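# Seat loose screws head-up in the cover's empty holes

## Task

Place every loose screw, head pointing up, into an unfilled hole of the cover so that all nine screws end up seated the same way, then release them.

## Robot and tools

Robot: two arms, left_arm and right_arm, each with six joints and a parallel gripper. Joint order everywhere (rows, results, refusals): waist, shoulder, elbow, wrist pitch, wrist yaw, wrist roll. The shoulder sign is flipped against the URDF on both arms, so a URDF angle of 1.2 shows as about -1.2. Stated URDF ranges: waist -2.618 to 3.054, shoulder 0.000 to 3.142 (so -3.142 to 0 in your numbers), elbow 0.000 to 3.142, wrist pitch and wrist yaw -1.571 to 1.571, wrist roll -2.094 to 2.094. A real end may sit up to 0.036 rad either side of the stated one.

Frame: one world frame for both grippers. Origin on the table surface midway between the arms, +z up, +x out across the table, left_arm on the +y side. The arm names do not match image left/right. Gripper fingers point along the gripper's +z and close along its y. The reported end_effector_position (metres) is the point between the pads, roughly 1 cm behind the tips, with orientation as quaternion wxyz. Printed positions drift from truth, more at long reach.

Row format (shared by execute_actions and move): one flat list of 14 numbers, each in [-1, 1], always for both arms. First the 6 left_arm joint values, then the left opening, then the 6 right_arm joint values and the right opening. Joint values are scaled offsets: 1.0 equals 1.202 rad for the waist, 1.258 shoulder, 1.238 elbow, 2.073 wrist pitch, 2.022 wrist yaw and wrist roll. The opening is absolute, not an offset: +1 fully open, -1 closed.

execute_actions(actions): a list of up to 15 actions; each action is a list of up to 15 rows, one row per 1/30 s step. A short action repeats its final row until 15 steps pass. Joint offsets in every row count from the arm's angles at the start of that action (for the first action, the last angles reported in this scene), not from the previous row. An empty list just returns the current state and images. An action that would push any joint more than 0.036 rad beyond its range is refused for both arms; a malformed action, or a failing first action, rejects the whole call with no motion. A joint asked past its true end goes only to that end, and the result then reports "joint sent to its limit"; the absence of that line proves nothing.

move(target, speed, blocking): target is one 14-number row as above, but its joint offsets are measured from the "Joint positions" in the latest result that lists them. All joints travel along paths that finish together, so the hand traces a curve. speed (rad/s, 0.01 to 2, default 0.5) caps the joint with the longest travel; paths last 0.5 to 10 s and stop after 10 s even if short. Moves ignore obstacles and the other arm; faster moves hit harder and a target set deeper past contact presses harder. Finger values apply at the start. The extra "move:" line reports the ending (done, off_target, moving, held, fault), limits=held or limits=none, and each arm's joint farthest from its target. With blocking=false you get a result after 0.5 s; other moves and execute_actions are refused until a result shows the end, so use wait or stop.

wait(seconds): 0 to 10; arms hold their last command and a running move continues. stop(): brakes a running move; it needs room, more when fast; fingers keep moving. zoom_image(camera, region): region [x0, y0, x1, y1] in pixels, at most 504 by 504, of cam_head_left, cam_head_right, cam_high, cam_left_wrist or cam_right_wrist (all 504x504). finished_scene(scene): give the current scene number once the screws are seated and released; it is final.

Results: gripper poses per arm; Joint positions (rad) and Joint velocities (rad/s) per arm, with finger-pad gap last in m (0.094 fully open); Joint targets, the angles currently being driven toward; grip_measured, the opening on your command scale (each gripper may be off by about 1 mm). "joint command not followed" means a clearance check altered some joint targets. FAULT and OVER-TEMPERATURE FAULT lines mark arm stops; MOTOR HOT warns from 75 °C, at 90 °C the arm halts 10 s, at 100 °C it drops everything.

Motion caveats: per step each joint target stays within a lead of its measured angle (0.202 waist, 0.258 shoulder, 0.238 elbow, 0.573 wrist pitch, 0.522 wrist yaw and roll), and targets are scaled back if they would put the gripper over 70 mm from where it is, so big changes take several actions; finish unfinished motion with new commands. Zero offsets can let an arm sag; restore wanted angles explicitly. The robot keeps its last command between replies.

Grasping: command an opening about 0.03 below grip_measured for a firm hold, less for a lighter one; pads give about 50 to 62 N, less on thin parts. Occasional tugs on held parts or pushes on loose ones can occur. Avoid: dropping screws, knocking anything off the table, slamming or pressing hard, and letting the arms collide or push on each other. Cameras: calibration given in the setup may be slightly off in each scene.

Each tool is called after "Call:" as name(argument=value, ...) on one line, values as JSON.

## Session

Call:
execute_actions(actions=[])

Scene clock: 0.00 s.
left_arm: end_effector_position=(+0.4492, +0.5901, +0.2324) grip_measured=+1.000 end_effector_quat_wxyz=(+0.543, -0.437, +0.688, -0.203) | right_arm: end_effector_position=(+0.4413, -0.2384, +0.3414) grip_measured=+1.000 end_effector_quat_wxyz=(+0.347, +0.334, +0.748, +0.457)
Joint names: [waist, shoulder, elbow, wrist pitch, wrist yaw, wrist roll]
Joint positions: left_arm=[ 0.715 -1.694  1.194  0.142  0.351 -0.795  0.094] | right_arm=[-0.339 -1.371  1.359 -0.467 -0.737  1.005  0.094]
Joint velocities: left_arm=[ 0.007  0.012 -0.007  0.022 -0.037  0.007  0.   ] | right_arm=[ 0.017  0.012  0.017  0.037 -0.007 -0.022  0.   ]
Joint targets: left_arm=[0.716 -1.689 1.199 0.136 0.352 -0.790] | right_arm=[-0.339 -1.363 1.368 -0.467 -0.739 0.997]

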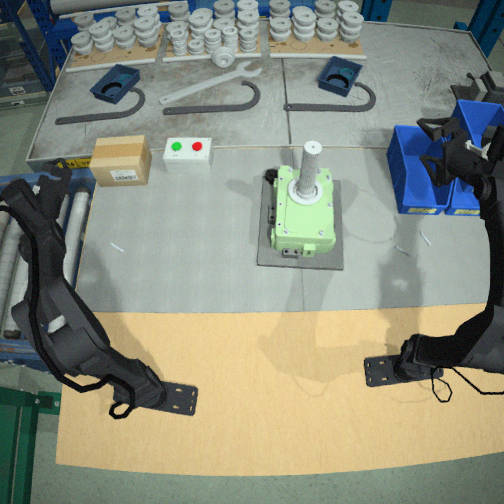

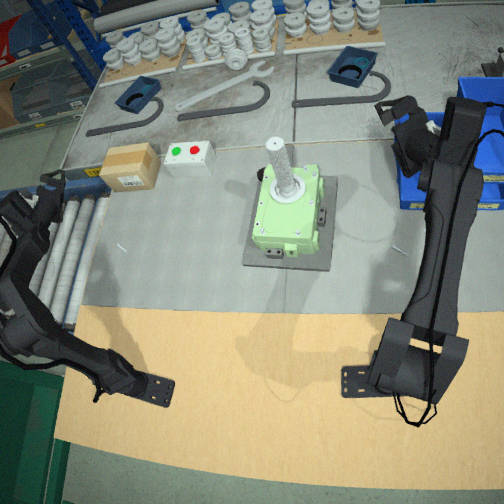

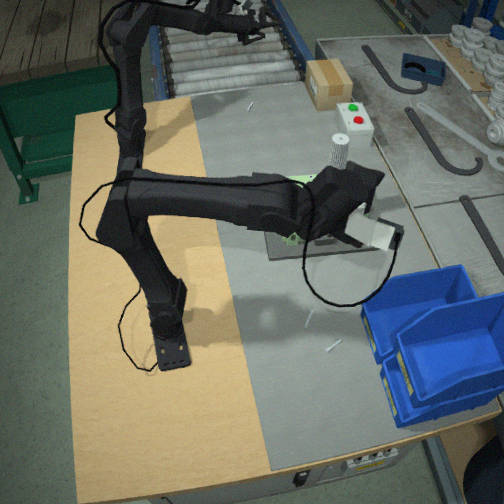

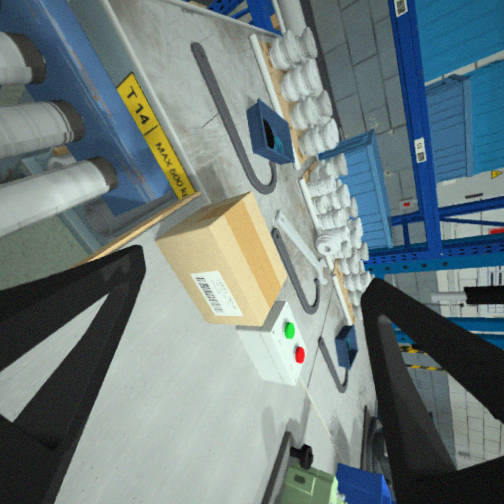

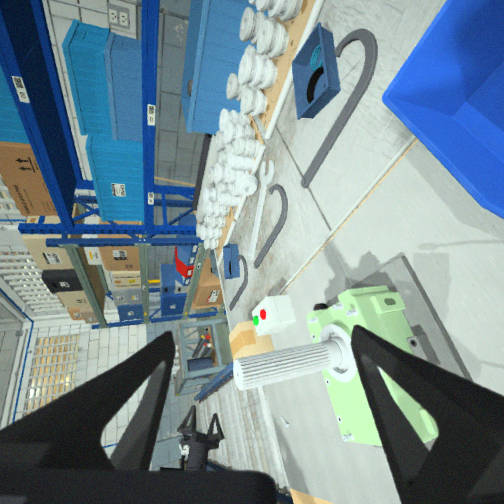

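Call:
zoom_image(camera="cam_head_left", region=[250, 140, 370, 280])

Call:
zoom_image(camera="cam_head_right", region=[235, 140, 355, 280])

Call:
zoom_image(camera="cam_head_left", region=[380, 220, 450, 270])

Call:
zoom_image(camera="cam_head_left", region=[90, 225, 150, 270])

Call:
zoom_image(camera="cam_high", region=[285, 295, 365, 365])

Region (250, 140, 370, 280) of cam_head_left's 504x504 image, scaled by 3.600, with more detail than that image has; it fills the left 432 columns of this view, and the rest is white.

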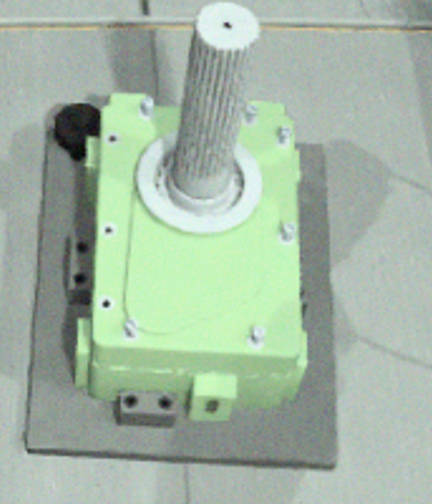

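Region (235, 140, 355, 280) of cam_head_right's 504x504 image, scaled by 3.600, with more detail than that image has; it fills the left 432 columns of this view, and the rest is white.

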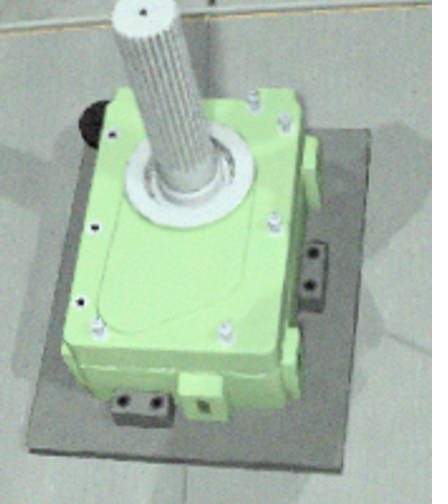

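Region (380, 220, 450, 270) of cam_head_left's 504x504 image, scaled by 7.200, with more detail than that image has; it fills the top 360 rows of this view, and the rest is white.

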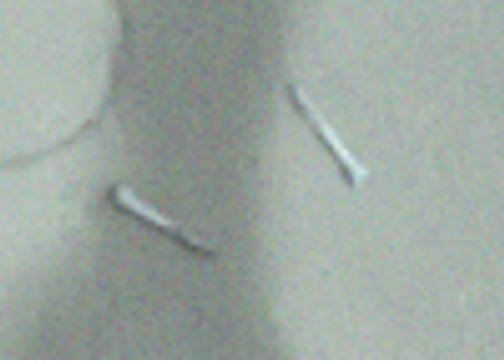

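Region (90, 225, 150, 270) of cam_head_left's 504x504 image, scaled by 8.400, with more detail than that image has; it fills the top 378 rows of this view, and the rest is white.

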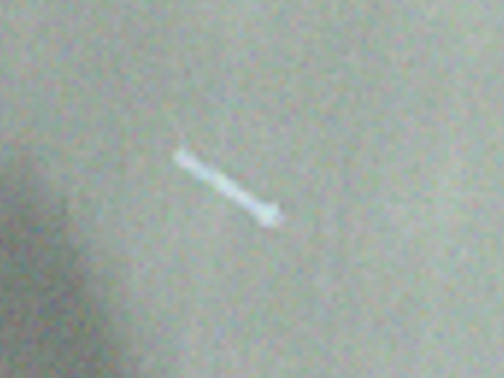

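Region (285, 295, 365, 365) of cam_high's 504x504 image, scaled by 6.300, with more detail than that image has; it fills the top 441 rows of this view, and the rest is white.

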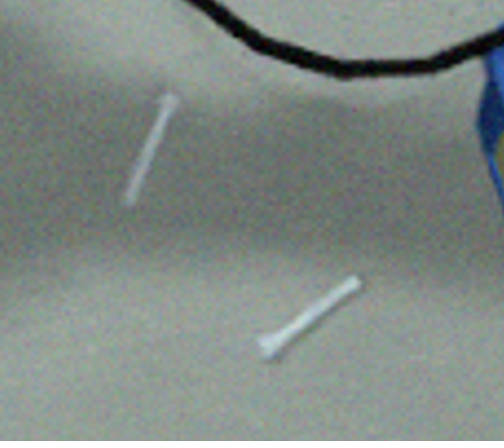

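Call:
move(target=[-0.262,-0.084,0.005,-0.213,-0.174,0.393,1,0.199,-0.262,0.033,-0.064,0.364,-0.497,1], speed=0.8)

Scene clock: 42.73 s.
left_arm: end_effector_position=(+0.4385, +0.4815, +0.0986) grip_measured=+1.000 end_effector_quat_wxyz=(+0.340, -0.130, +0.931, +0.041) | right_arm: end_effector_position=(+0.4829, -0.2662, +0.1573) grip_measured=+1.000 end_effector_quat_wxyz=(+0.316, +0.032, +0.948, -0.005)
Joint names: [waist, shoulder, elbow, wrist pitch, wrist yaw, wrist roll]
Joint positions: left_arm=[ 0.404 -1.788  1.194 -0.279  0.008 -0.01   0.094] | right_arm=[-0.108 -1.697  1.359 -0.59  -0.008  0.006  0.094]
Joint velocities: left_arm=[ 0.002 -0.002  0.007  0.081  0.022  0.022  0.   ] | right_arm=[-0.007 -0.007  0.007 -0.037 -0.051 -0.007  0.   ]
Joint targets: left_arm=[0.401 -1.800 1.200 -0.300 -0.001 0.000] | right_arm=[-0.100 -1.701 1.400 -0.600 -0.002 -0.000]
move: off_target (left_arm, right_arm); limits=none; left_arm: farthest joint: the wrist pitch, 0.021 radians from its target (0.442 radians at the start); right_arm: farthest joint: the elbow, 0.041 radians from its target (0.041 radians at the start)
camera_calibration (this result's frames):
cam_left_wrist: T_world_to_cam=[[0.415009, -0.90643, 0.0784397, 0.250403], [-0.907774, -0.41831, -0.0310337, 0.619434], [0.060942, -0.0583263, -0.996436, 0.193401], [0, 0, 0, 1]] pos_world=[0.446601, 0.497368, 0.192294]
cam_right_wrist: T_world_to_cam=[[-0.0956307, -0.994524, -0.0421401, -0.208116], [-0.971169, 0.102505, -0.21523, 0.581358], [0.218371, 0.0203425, -0.975654, 0.179846], [0, 0, 0, 1]] pos_world=[0.505421, -0.270226, 0.291823]

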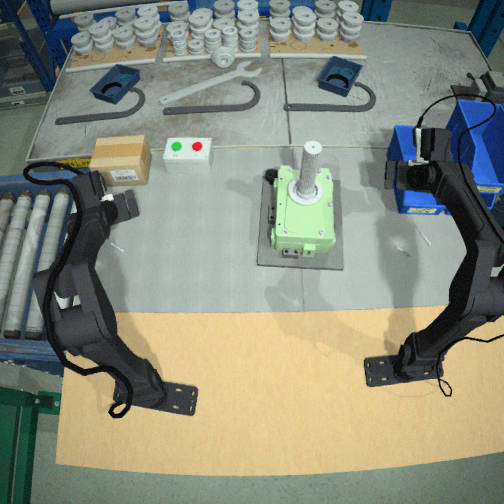

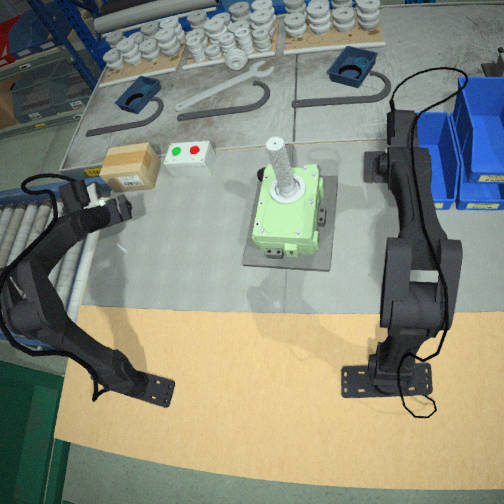

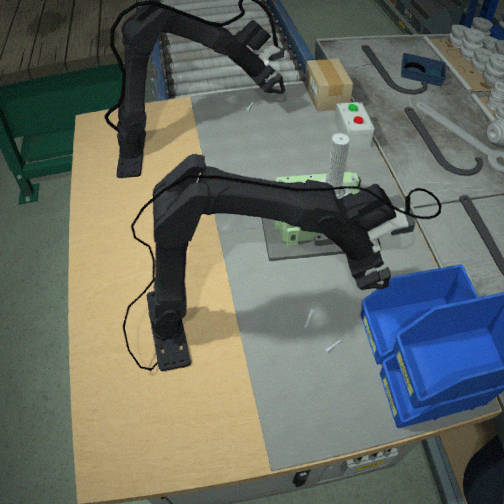

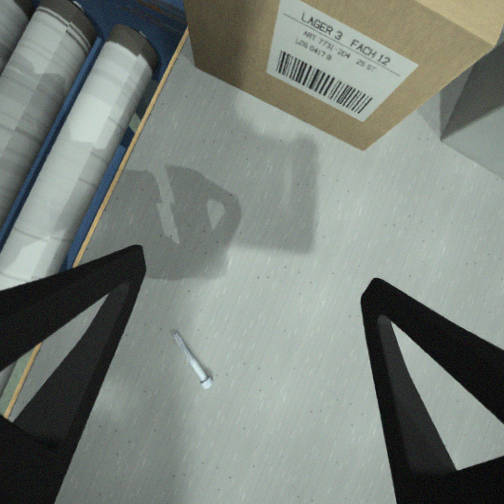

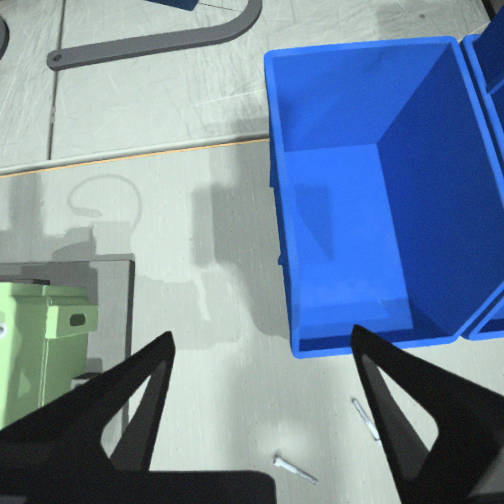

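Call:
move(target=[-0.085,0.009,-0.04,-0.142,-0.194,-0.378,-0.3,-0.077,-0.07,-0.082,-0.219,0.004,-0.585,-0.3], speed=0.8)

Scene clock: 124.23 s.
left_arm: end_effector_position=(+0.3658, +0.4899, +0.0627) grip_measured=-0.297 end_effector_quat_wxyz=(+0.236, -0.469, +0.843, +0.116) | right_arm: end_effector_position=(+0.3551, -0.2870, +0.0650) grip_measured=-0.298 end_effector_quat_wxyz=(+0.017, -0.490, +0.871, -0.015)
Joint names: [waist, shoulder, elbow, wrist pitch, wrist yaw, wrist roll]
Joint positions: left_arm=[ 0.31  -1.788  1.161 -0.551 -0.368 -0.766  0.033] | right_arm=[-0.191 -1.773  1.277 -1.029  0.002 -1.171  0.033]
Joint velocities: left_arm=[ 0.002 -0.007  0.007  0.095  0.022  0.022  0.001] | right_arm=[ 0.007  0.022  0.002  0.007 -0.007 -0.066 -0.   ]
Joint targets: left_arm=[0.302 -1.777 1.145 -0.573 -0.385 -0.775] | right_arm=[-0.200 -1.785 1.258 -1.043 0.000 -1.177]
move: off_target (left_arm); limits=none; left_arm: farthest joint: the wrist pitch, 0.022 radians from its target (0.295 radians at the start); right_arm: farthest joint: the elbow, 0.019 radians from its target (0.102 radians at the start)
camera_calibration (this result's frames):
cam_left_wrist: T_world_to_cam=[[0.920177, -0.386099, 0.0648252, -0.147855], [-0.391446, -0.910172, 0.13549, 0.597488], [0.00668937, -0.150051, -0.988656, 0.226883], [0, 0, 0, 1]] pos_world=[0.368419, 0.520774, 0.152939]
cam_right_wrist: T_world_to_cam=[[0.829448, -0.557463, 0.0353605, -0.453042], [-0.523571, -0.753838, 0.396991, -0.0050019], [-0.194652, -0.347797, -0.917141, 0.155341], [0, 0, 0, 1]] pos_world=[0.403394, -0.202298, 0.160475]

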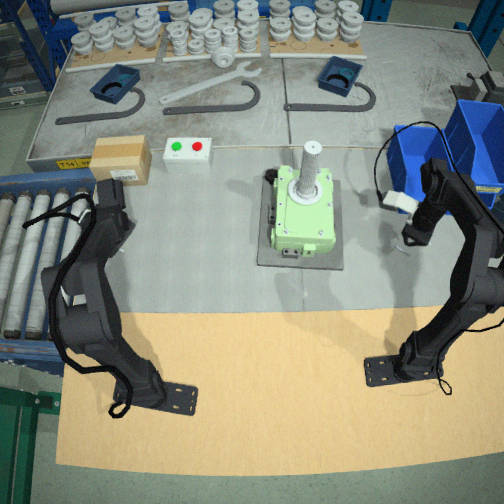

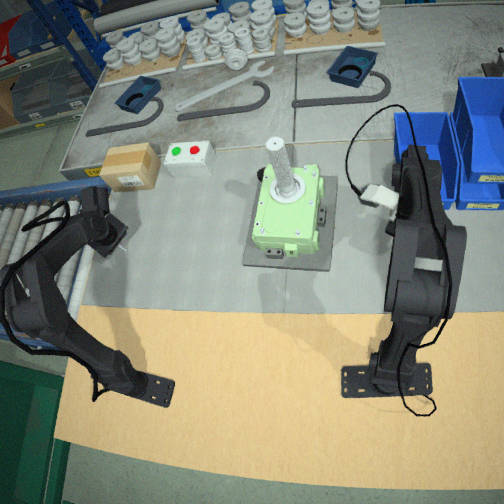

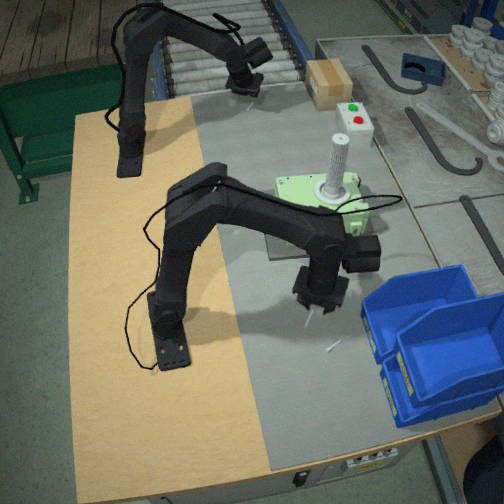

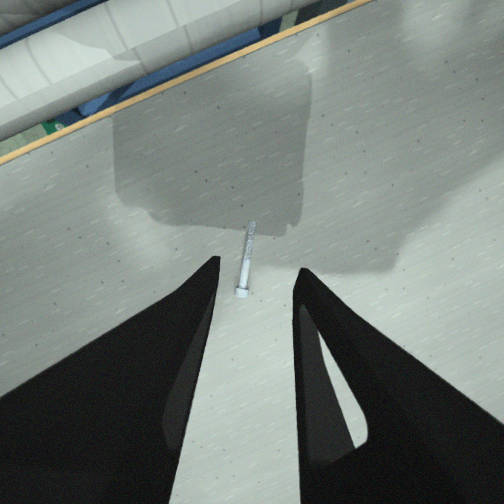

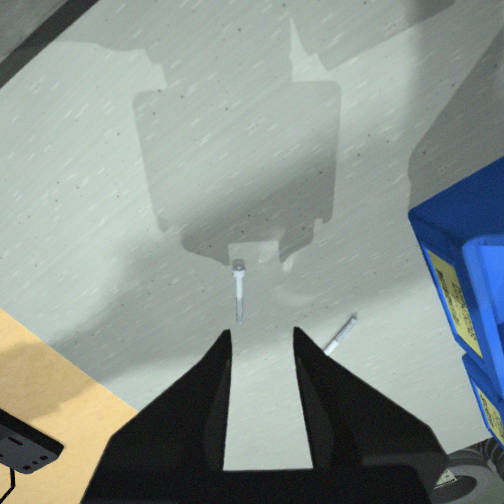

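Call:
move(target=[-0.017,-0.064,-0.0985,0.084,-0.016,-0.009,-0.3,0.009,-0.064,-0.111,0.082,0,0.02,-0.3], speed=0.15)

Scene clock: 153.47 s.
left_arm: end_effector_position=(+0.3624, +0.4867, +0.0203) grip_measured=-0.297 end_effector_quat_wxyz=(+0.236, -0.468, +0.843, +0.122) | right_arm: end_effector_position=(+0.3499, -0.2866, +0.0185) grip_measured=-0.298 end_effector_quat_wxyz=(+0.006, -0.475, +0.880, -0.007)
Joint names: [waist, shoulder, elbow, wrist pitch, wrist yaw, wrist roll]
Joint positions: left_arm=[ 0.297 -1.854  1.056 -0.387 -0.384 -0.775  0.033] | right_arm=[-0.191 -1.839  1.164 -0.877  0.004 -1.136  0.033]
Joint velocities: left_arm=[ 0.002  0.002 -0.012 -0.066  0.007  0.037  0.   ] | right_arm=[-0.002 -0.002  0.007  0.125  0.007  0.007  0.   ]
Joint targets: left_arm=[0.289 -1.869 1.039 -0.377 -0.400 -0.784] | right_arm=[-0.180 -1.854 1.139 -0.859 0.002 -1.130]
move: off_target (right_arm); limits=none; left_arm: farthest joint: the elbow, 0.017 radians from its target (0.122 radians at the start); right_arm: farthest joint: the elbow, 0.024 radians from its target (0.137 radians at the start)
camera_calibration (this result's frames):
cam_left_wrist: T_world_to_cam=[[0.920847, -0.385949, 0.0555333, -0.1434], [-0.389922, -0.911876, 0.128228, 0.599453], [0.00115008, -0.139732, -0.990189, 0.181563], [0, 0, 0, 1]] pos_world=[0.36558, 0.516652, 0.110878]
cam_right_wrist: T_world_to_cam=[[0.810201, -0.586037, 0.0115917, -0.447928], [-0.538678, -0.736639, 0.408887, 0.0211032], [-0.231084, -0.337525, -0.912511, 0.127398], [0, 0, 0, 1]] pos_world=[0.403719, -0.203957, 0.112815]

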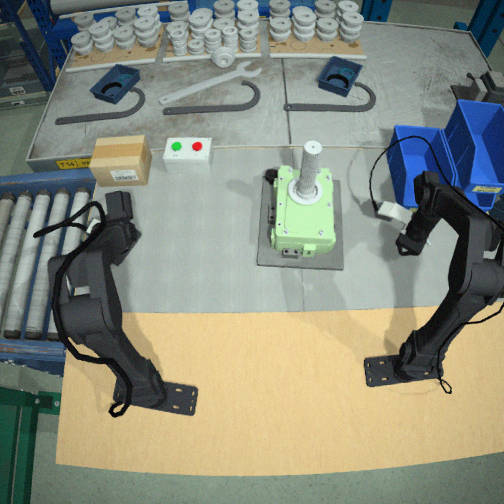

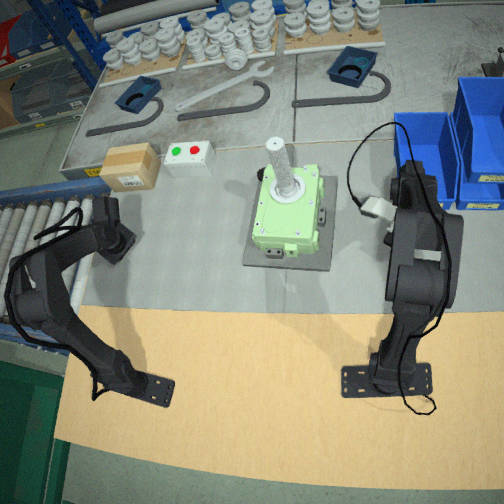

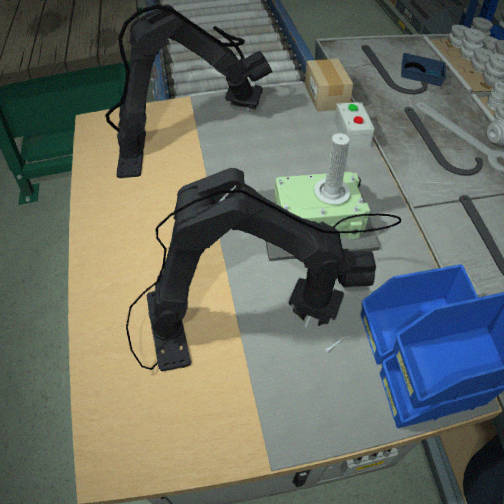

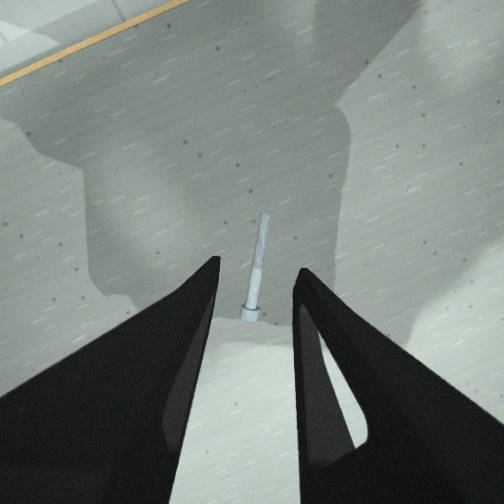

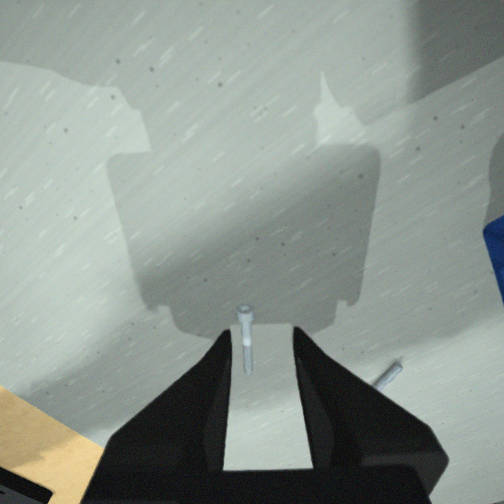

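Call:
move(target=[-0.007,-0.019,-0.03,0.005,-0.008,-0.004,-0.6,0.009,-0.017,-0.038,0.009,0,0.003,-0.6], speed=0.04)

Scene clock: 162.90 s.
left_arm: end_effector_position=(+0.3612, +0.4864, +0.0187) grip_measured=-0.597 end_effector_quat_wxyz=(+0.237, -0.467, +0.843, +0.125) | right_arm: end_effector_position=(+0.3495, -0.2869, +0.0179) grip_measured=-0.598 end_effector_quat_wxyz=(+0.005, -0.474, +0.880, -0.008)
Joint names: [waist, shoulder, elbow, wrist pitch, wrist yaw, wrist roll]
Joint positions: left_arm=[ 0.294 -1.854  1.046 -0.378 -0.391 -0.775  0.019] | right_arm=[-0.191 -1.839  1.161 -0.875  0.006 -1.135  0.019]
Joint velocities: left_arm=[ 0.002  0.007  0.002 -0.037  0.051  0.051 -0.   ] | right_arm=[-0.007  0.002  0.007  0.007 -0.037 -0.051  0.   ]
Joint targets: left_arm=[0.289 -1.878 1.019 -0.377 -0.400 -0.783] | right_arm=[-0.180 -1.860 1.116 -0.859 0.004 -1.130]
move: off_target (left_arm, right_arm); limits=none; left_arm: farthest joint: the elbow, 0.028 radians from its target (0.037 radians at the start); right_arm: farthest joint: the elbow, 0.044 radians from its target (0.047 radians at the start)
camera_calibration (this result's frames):
cam_left_wrist: T_world_to_cam=[[0.92069, -0.386843, 0.0517955, -0.141704], [-0.390295, -0.91253, 0.122303, 0.599458], [-0.0000471438, -0.132819, -0.99114, 0.176985], [0, 0, 0, 1]] pos_world=[0.364439, 0.515714, 0.109441]
cam_right_wrist: T_world_to_cam=[[0.809741, -0.586661, 0.0121313, -0.447769], [-0.538999, -0.735465, 0.410575, 0.0213355], [-0.231947, -0.338999, -0.911746, 0.126513], [0, 0, 0, 1]] pos_world=[0.403422, -0.20411, 0.11202]

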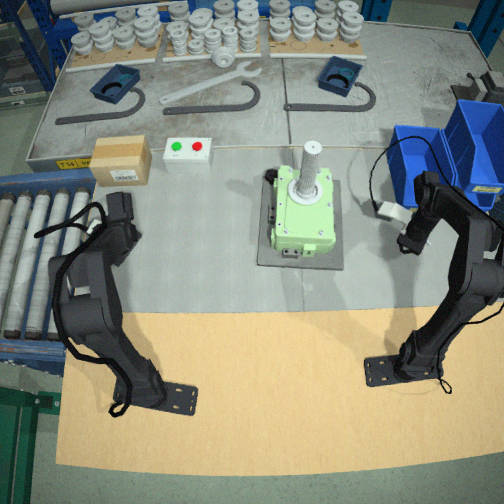

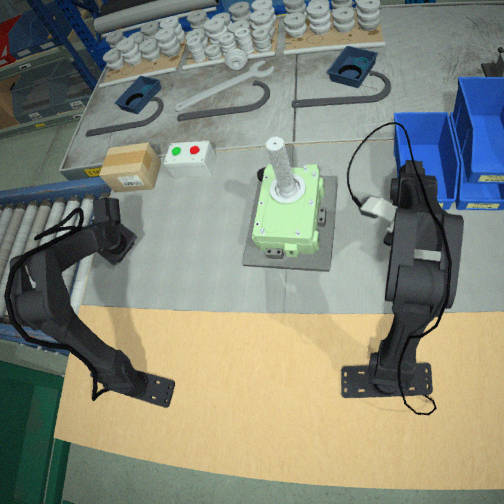

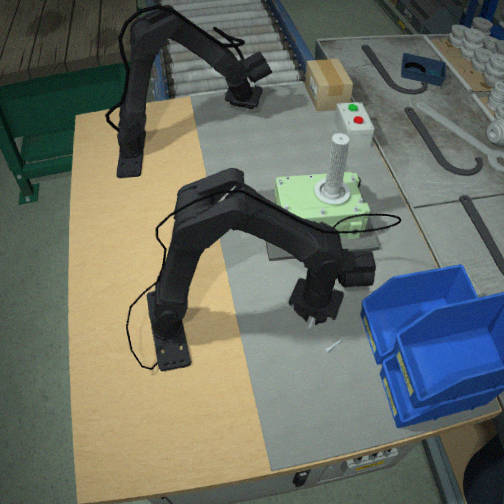

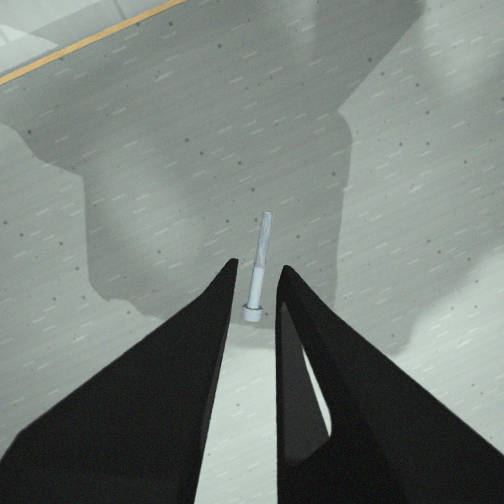

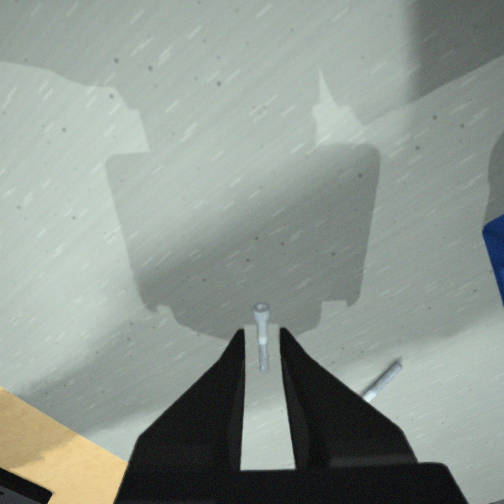

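Call:
move(target=[0,0,0,0,0,0,-0.95,0,0,0,0,0,0,-0.95])

Scene clock: 171.33 s.
left_arm: end_effector_position=(+0.3610, +0.4868, +0.0189) grip_measured=-0.931 end_effector_quat_wxyz=(+0.237, -0.467, +0.843, +0.126) | right_arm: end_effector_position=(+0.3500, -0.2873, +0.0179) grip_measured=-0.928 end_effector_quat_wxyz=(+0.006, -0.474, +0.880, -0.009)
Joint names: [waist, shoulder, elbow, wrist pitch, wrist yaw, wrist roll]
Joint positions: left_arm=[ 0.294 -1.854  1.046 -0.378 -0.394 -0.775  0.003] | right_arm=[-0.191 -1.839  1.161 -0.873  0.008 -1.135  0.003]
Joint velocities: left_arm=[ 0.012 -0.007  0.012  0.022 -0.007  0.051  0.   ] | right_arm=[ 0.007 -0.037 -0.027 -0.081  0.037 -0.007  0.001]
Joint targets: left_arm=[0.294 -1.854 1.046 -0.378 -0.391 -0.775] | right_arm=[-0.191 -1.839 1.161 -0.875 0.006 -1.135]
move: done; limits=none; left_arm: farthest joint: the wrist yaw, 0.003 radians from its target (0.000 radians at the start); right_arm: farthest joint: the wrist pitch, 0.002 radians from its target (0.000 radians at the start)
camera_calibration (this result's frames):
cam_left_wrist: T_world_to_cam=[[0.921098, -0.386043, 0.0504907, -0.141934], [-0.389331, -0.913218, 0.120226, 0.599796], [-0.0003032, -0.130397, -0.991462, 0.176128], [0, 0, 0, 1]] pos_world=[0.364308, 0.515919, 0.10968]
cam_right_wrist: T_world_to_cam=[[0.809697, -0.58666, 0.0148659, -0.448433], [-0.539858, -0.734692, 0.410829, 0.0218719], [-0.230095, -0.340673, -0.911591, 0.125394], [0, 0, 0, 1]] pos_world=[0.403755, -0.20429, 0.111989]

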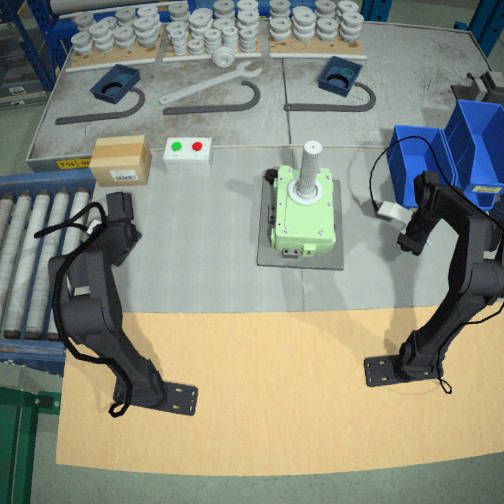

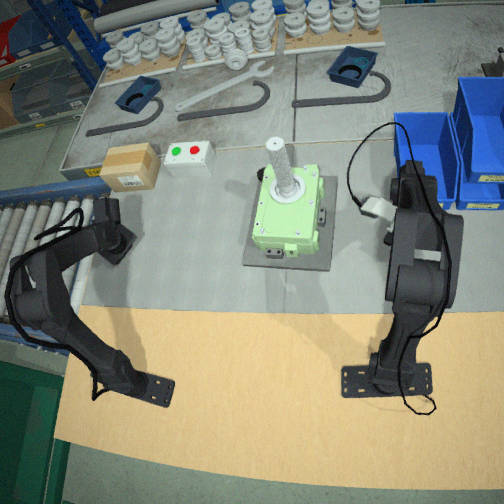

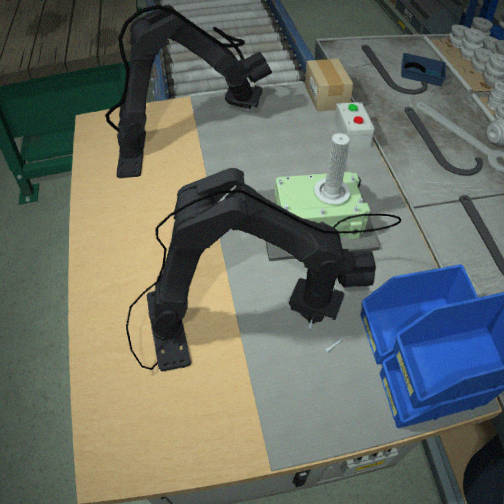

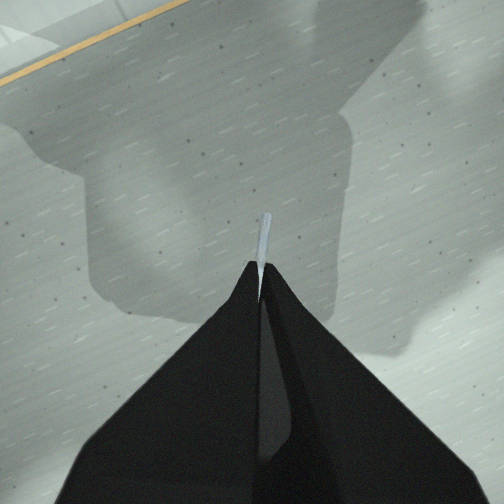

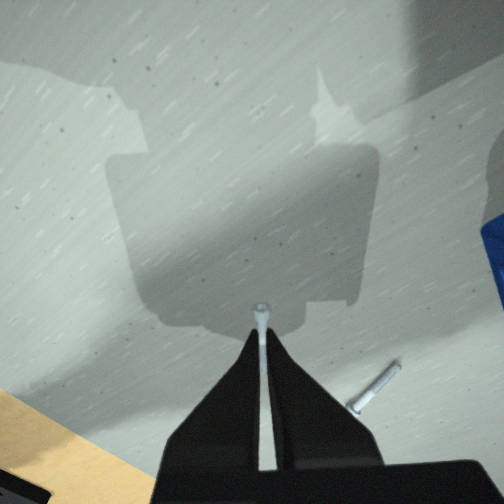

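Call:
move(target=[-0.078,0.202,0.286,-0.445,0.704,-0.394,-0.96,0,0.156,0.271,-0.266,0,-0.074,-0.96], speed=0.7)

Call:
move(target=[0,0,0,0,0,0,-0.96,0.995,0,0,0,0,0,-0.96], speed=0.7)

Call:
zoom_image(camera="cam_high", region=[260, 150, 390, 270])

Scene clock: 191.83 s.
left_arm: end_effector_position=(+0.2857, +0.2276, +0.2173) grip_measured=-0.933 end_effector_quat_wxyz=(+0.311, +0.629, -0.608, +0.371) | right_arm: end_effector_position=(+0.3143, -0.2824, +0.1434) grip_measured=-0.928 end_effector_quat_wxyz=(-0.018, -0.536, +0.844, +0.009)
Joint names: [waist, shoulder, elbow, wrist pitch, wrist yaw, wrist roll]
Joint positions: left_arm=[ 0.207 -1.618  1.377 -1.277  1.01  -1.562  0.003] | right_arm=[-0.191 -1.665  1.465 -1.409  0.01  -1.279  0.003]
Joint velocities: left_arm=[-0.007 -0.007  0.002 -0.022 -0.037 -0.066  0.   ] | right_arm=[ 0.002  0.002 -0.002 -0.022 -0.022 -0.051 -0.   ]
Joint targets: left_arm=[0.200 -1.600 1.400 -1.300 1.030 -1.572] | right_arm=[-0.191 -1.642 1.497 -1.424 0.008 -1.285]
move: off_target (left_arm, right_arm); limits=none; left_arm: farthest joint: the elbow, 0.023 radians from its target (0.354 radians at the start); right_arm: farthest joint: the elbow, 0.032 radians from its target (0.336 radians at the start)
camera_calibration (this result's frames):
cam_left_wrist: T_world_to_cam=[[0.988382, 0.111484, -0.103306, -0.281677], [0.0911944, 0.108759, 0.989876, -0.249017], [0.12159, -0.987797, 0.0973286, 0.262744], [0, 0, 0, 1]] pos_world=[0.269167, 0.318023, 0.191825]
cam_right_wrist: T_world_to_cam=[[0.884741, -0.464452, -0.038957, -0.399885], [-0.404038, -0.805949, 0.432666, -0.111341], [-0.23235, -0.367057, -0.900712, 0.224921], [0, 0, 0, 1]] pos_world=[0.361069, -0.192904, 0.235185]

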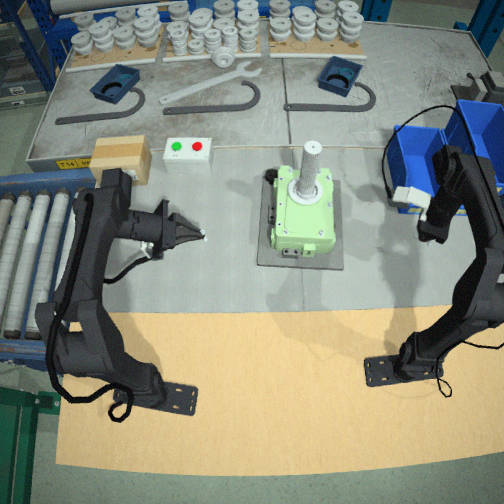

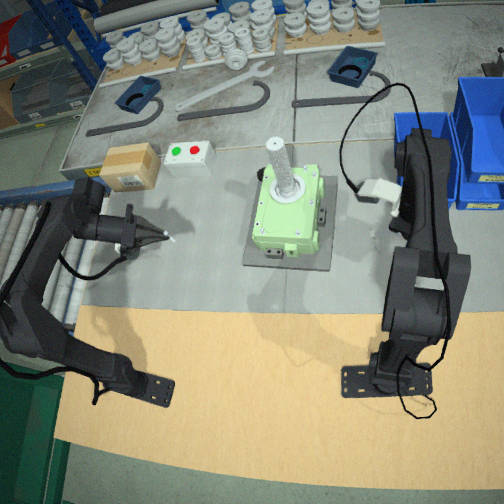

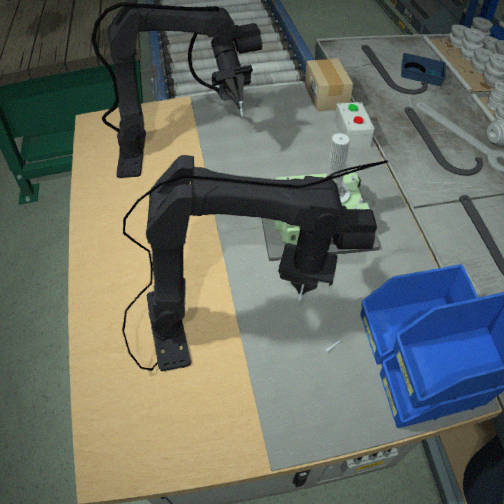

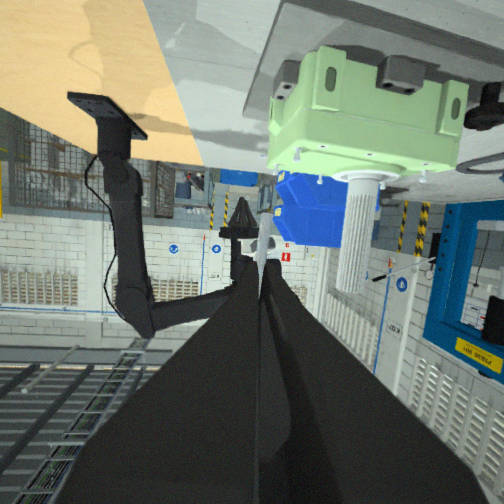

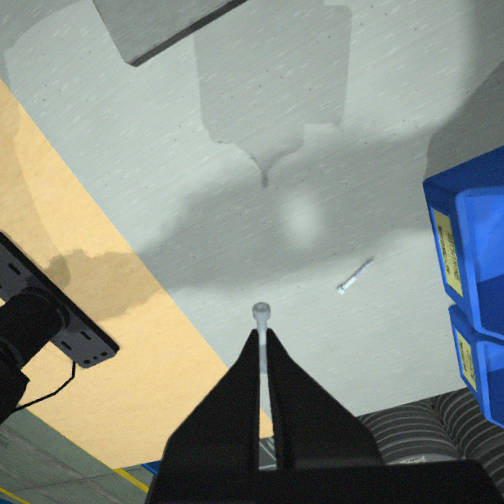

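Scene clock: 193.97 s.
left_arm: end_effector_position=(+0.2857, +0.2279, +0.2169) grip_measured=-0.933 end_effector_quat_wxyz=(+0.310, +0.630, -0.608, +0.370) | right_arm: end_effector_position=(+0.1754, +0.0081, +0.1434) grip_measured=-0.928 end_effector_quat_wxyz=(+0.020, +0.918, -0.396, +0.006)
Joint names: [waist, shoulder, elbow, wrist pitch, wrist yaw, wrist roll]
Joint positions: left_arm=[ 0.207 -1.618  1.377 -1.277  1.007 -1.562  0.003] | right_arm=[ 1.003 -1.665  1.465 -1.409  0.016 -1.279  0.003]
Joint velocities: left_arm=[ 0.007 -0.002 -0.012  0.066  0.022 -0.007  0.   ] | right_arm=[-0.012  0.012 -0.002  0.022 -0.007 -0.051 -0.001]
Joint targets: left_arm=[0.207 -1.618 1.377 -1.277 1.011 -1.562] | right_arm=[1.005 -1.665 1.465 -1.409 0.010 -1.279]
move: done; limits=none; left_arm: farthest joint: the wrist yaw, 0.003 radians from its target (0.000 radians at the start); right_arm: farthest joint: the wrist yaw, 0.006 radians from its target (0.000 radians at the start)
camera_calibration (this result's frames):
cam_left_wrist: T_world_to_cam=[[0.988341, 0.111956, -0.103185, -0.281882], [0.0913965, 0.105764, 0.990182, -0.248036], [0.12177, -0.988069, 0.0942988, 0.263743], [0, 0, 0, 1]] pos_world=[0.26915, 0.318388, 0.191644]
cam_right_wrist: T_world_to_cam=[[0.757439, 0.651853, -0.0370682, -0.129043], [0.59875, -0.670853, 0.437556, -0.111057], [0.260354, -0.353616, -0.898427, 0.212417], [0, 0, 0, 1]] pos_world=[0.108934, 0.0847281, 0.234651]

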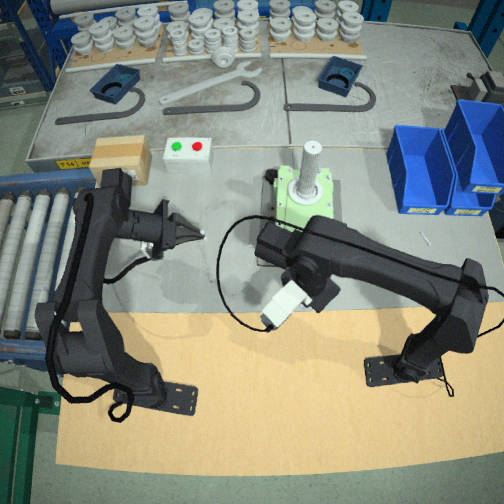

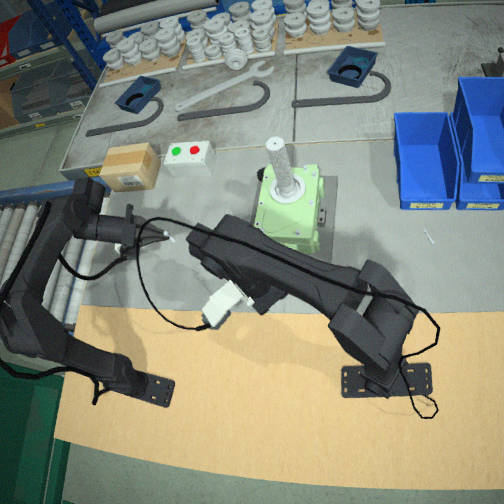

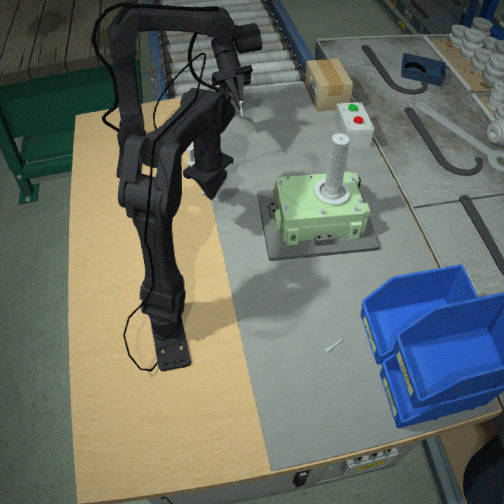

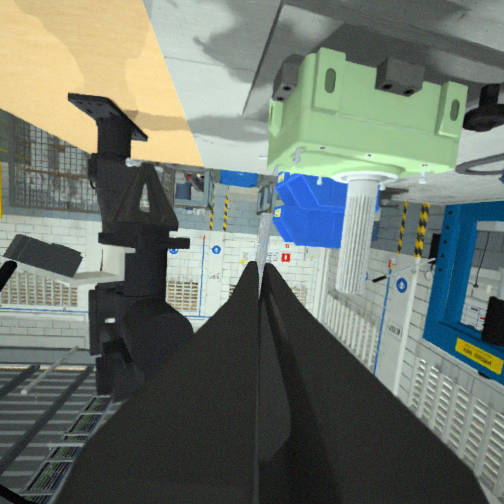

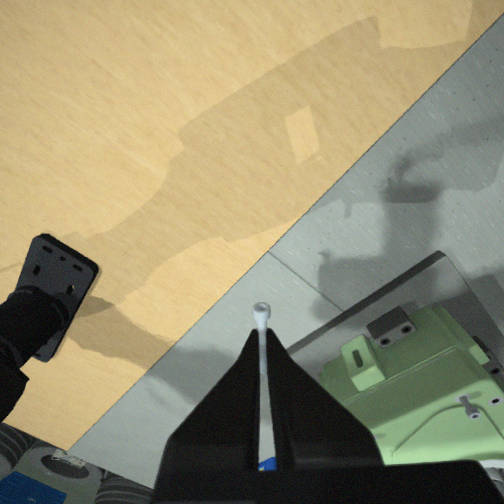

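Region (260, 150, 390, 270) of cam_high's 504x504 image, scaled by 3.877, with more detail than that image has; it fills the top 465 rows of this view, and the rest is white.

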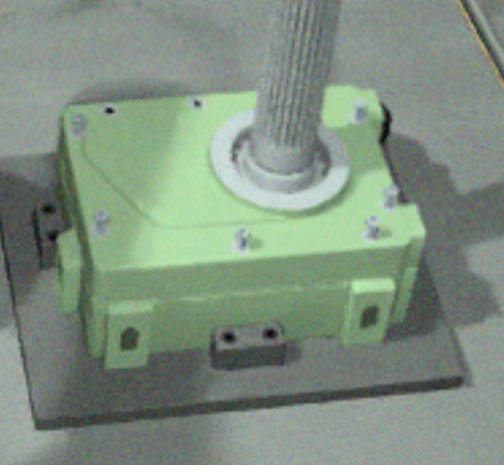

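Call:
zoom_image(camera="cam_left_wrist", region=[240, 120, 480, 280])

Region (240, 120, 480, 280) of cam_left_wrist's 504x504 image, scaled by 2.100, with more detail than that image has.

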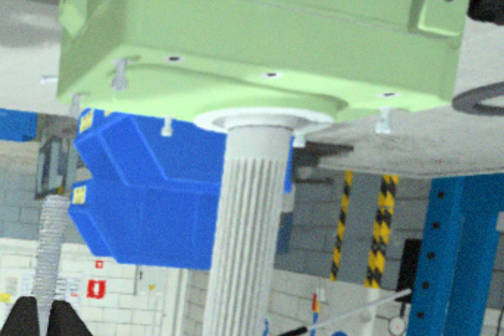

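Call:
move(target=[0.25,0,0,0,0,0,-0.96,0,-0.25,-0.095,0.227,0,0.826,-0.96], speed=0.7)

Scene clock: 242.70 s.
left_arm: end_effector_position=(+0.3096, +0.3215, +0.2162) grip_measured=-0.933 end_effector_quat_wxyz=(+0.251, +0.713, -0.510, +0.410) | right_arm: end_effector_position=(+0.2127, +0.0721, +0.0233) grip_measured=-0.928 end_effector_quat_wxyz=(+0.010, -0.325, +0.946, -0.003)
Joint names: [waist, shoulder, elbow, wrist pitch, wrist yaw, wrist roll]
Joint positions: left_arm=[ 0.501 -1.618  1.377 -1.277  1.003 -1.562  0.003] | right_arm=[ 1.003 -1.971  1.365 -0.953  0.018  0.385  0.003]
Joint velocities: left_arm=[-0.017  0.007 -0.012 -0.037  0.022  0.051 -0.001] | right_arm=[ 0.002 -0.012  0.012  0.007  0.051 -0.022  0.   ]
Joint targets: left_arm=[0.508 -1.618 1.377 -1.277 1.007 -1.562] | right_arm=[1.003 -1.979 1.347 -0.938 0.016 0.391]
move: done; limits=none; left_arm: farthest joint: the waist, 0.007 radians from its target (0.300 radians at the start); right_arm: farthest joint: the elbow, 0.018 radians from its target (0.117 radians at the start)
camera_calibration (this result's frames):
cam_left_wrist: T_world_to_cam=[[0.913504, 0.393572, -0.103017, -0.383471], [0.0583665, 0.123812, 0.990588, -0.255159], [0.402622, -0.910918, 0.0901314, 0.242496], [0, 0, 0, 1]] pos_world=[0.267561, 0.403409, 0.191397]
cam_right_wrist: T_world_to_cam=[[0.579095, -0.815248, 0.00449753, -0.0607405], [-0.749477, -0.530189, 0.396465, 0.239726], [-0.320833, -0.232962, -0.918039, 0.232832], [0, 0, 0, 1]] pos_world=[0.289544, 0.131823, 0.118979]

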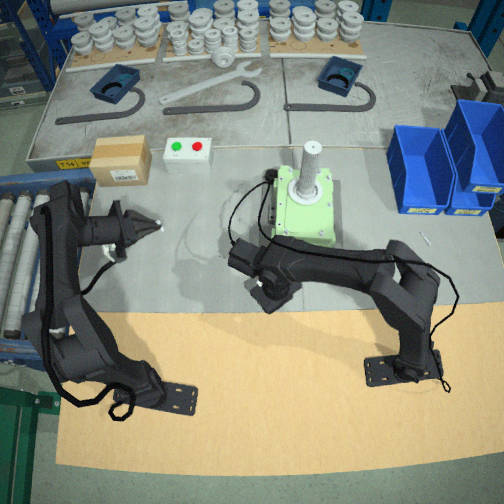

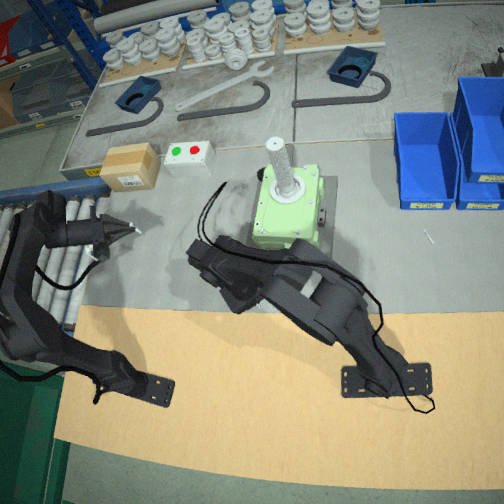

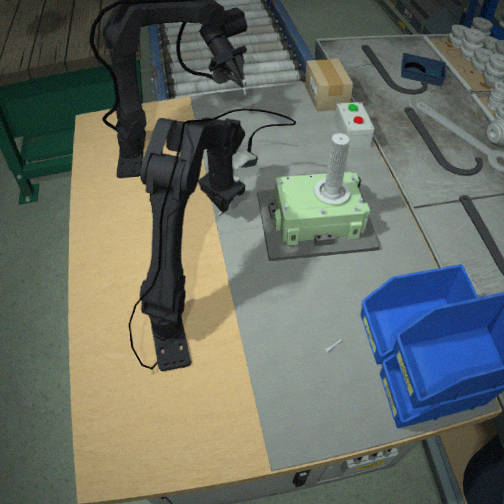

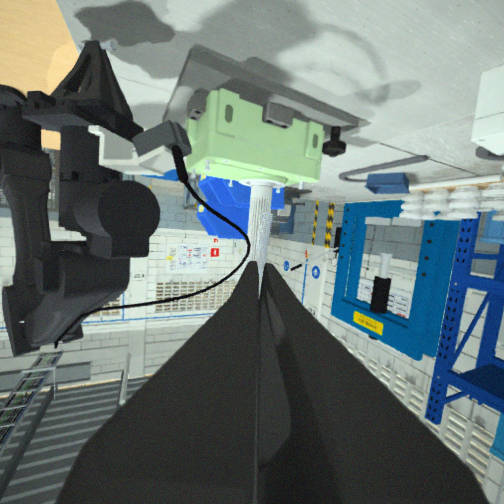

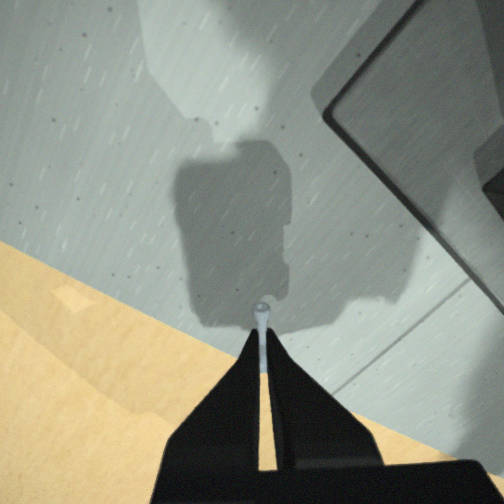

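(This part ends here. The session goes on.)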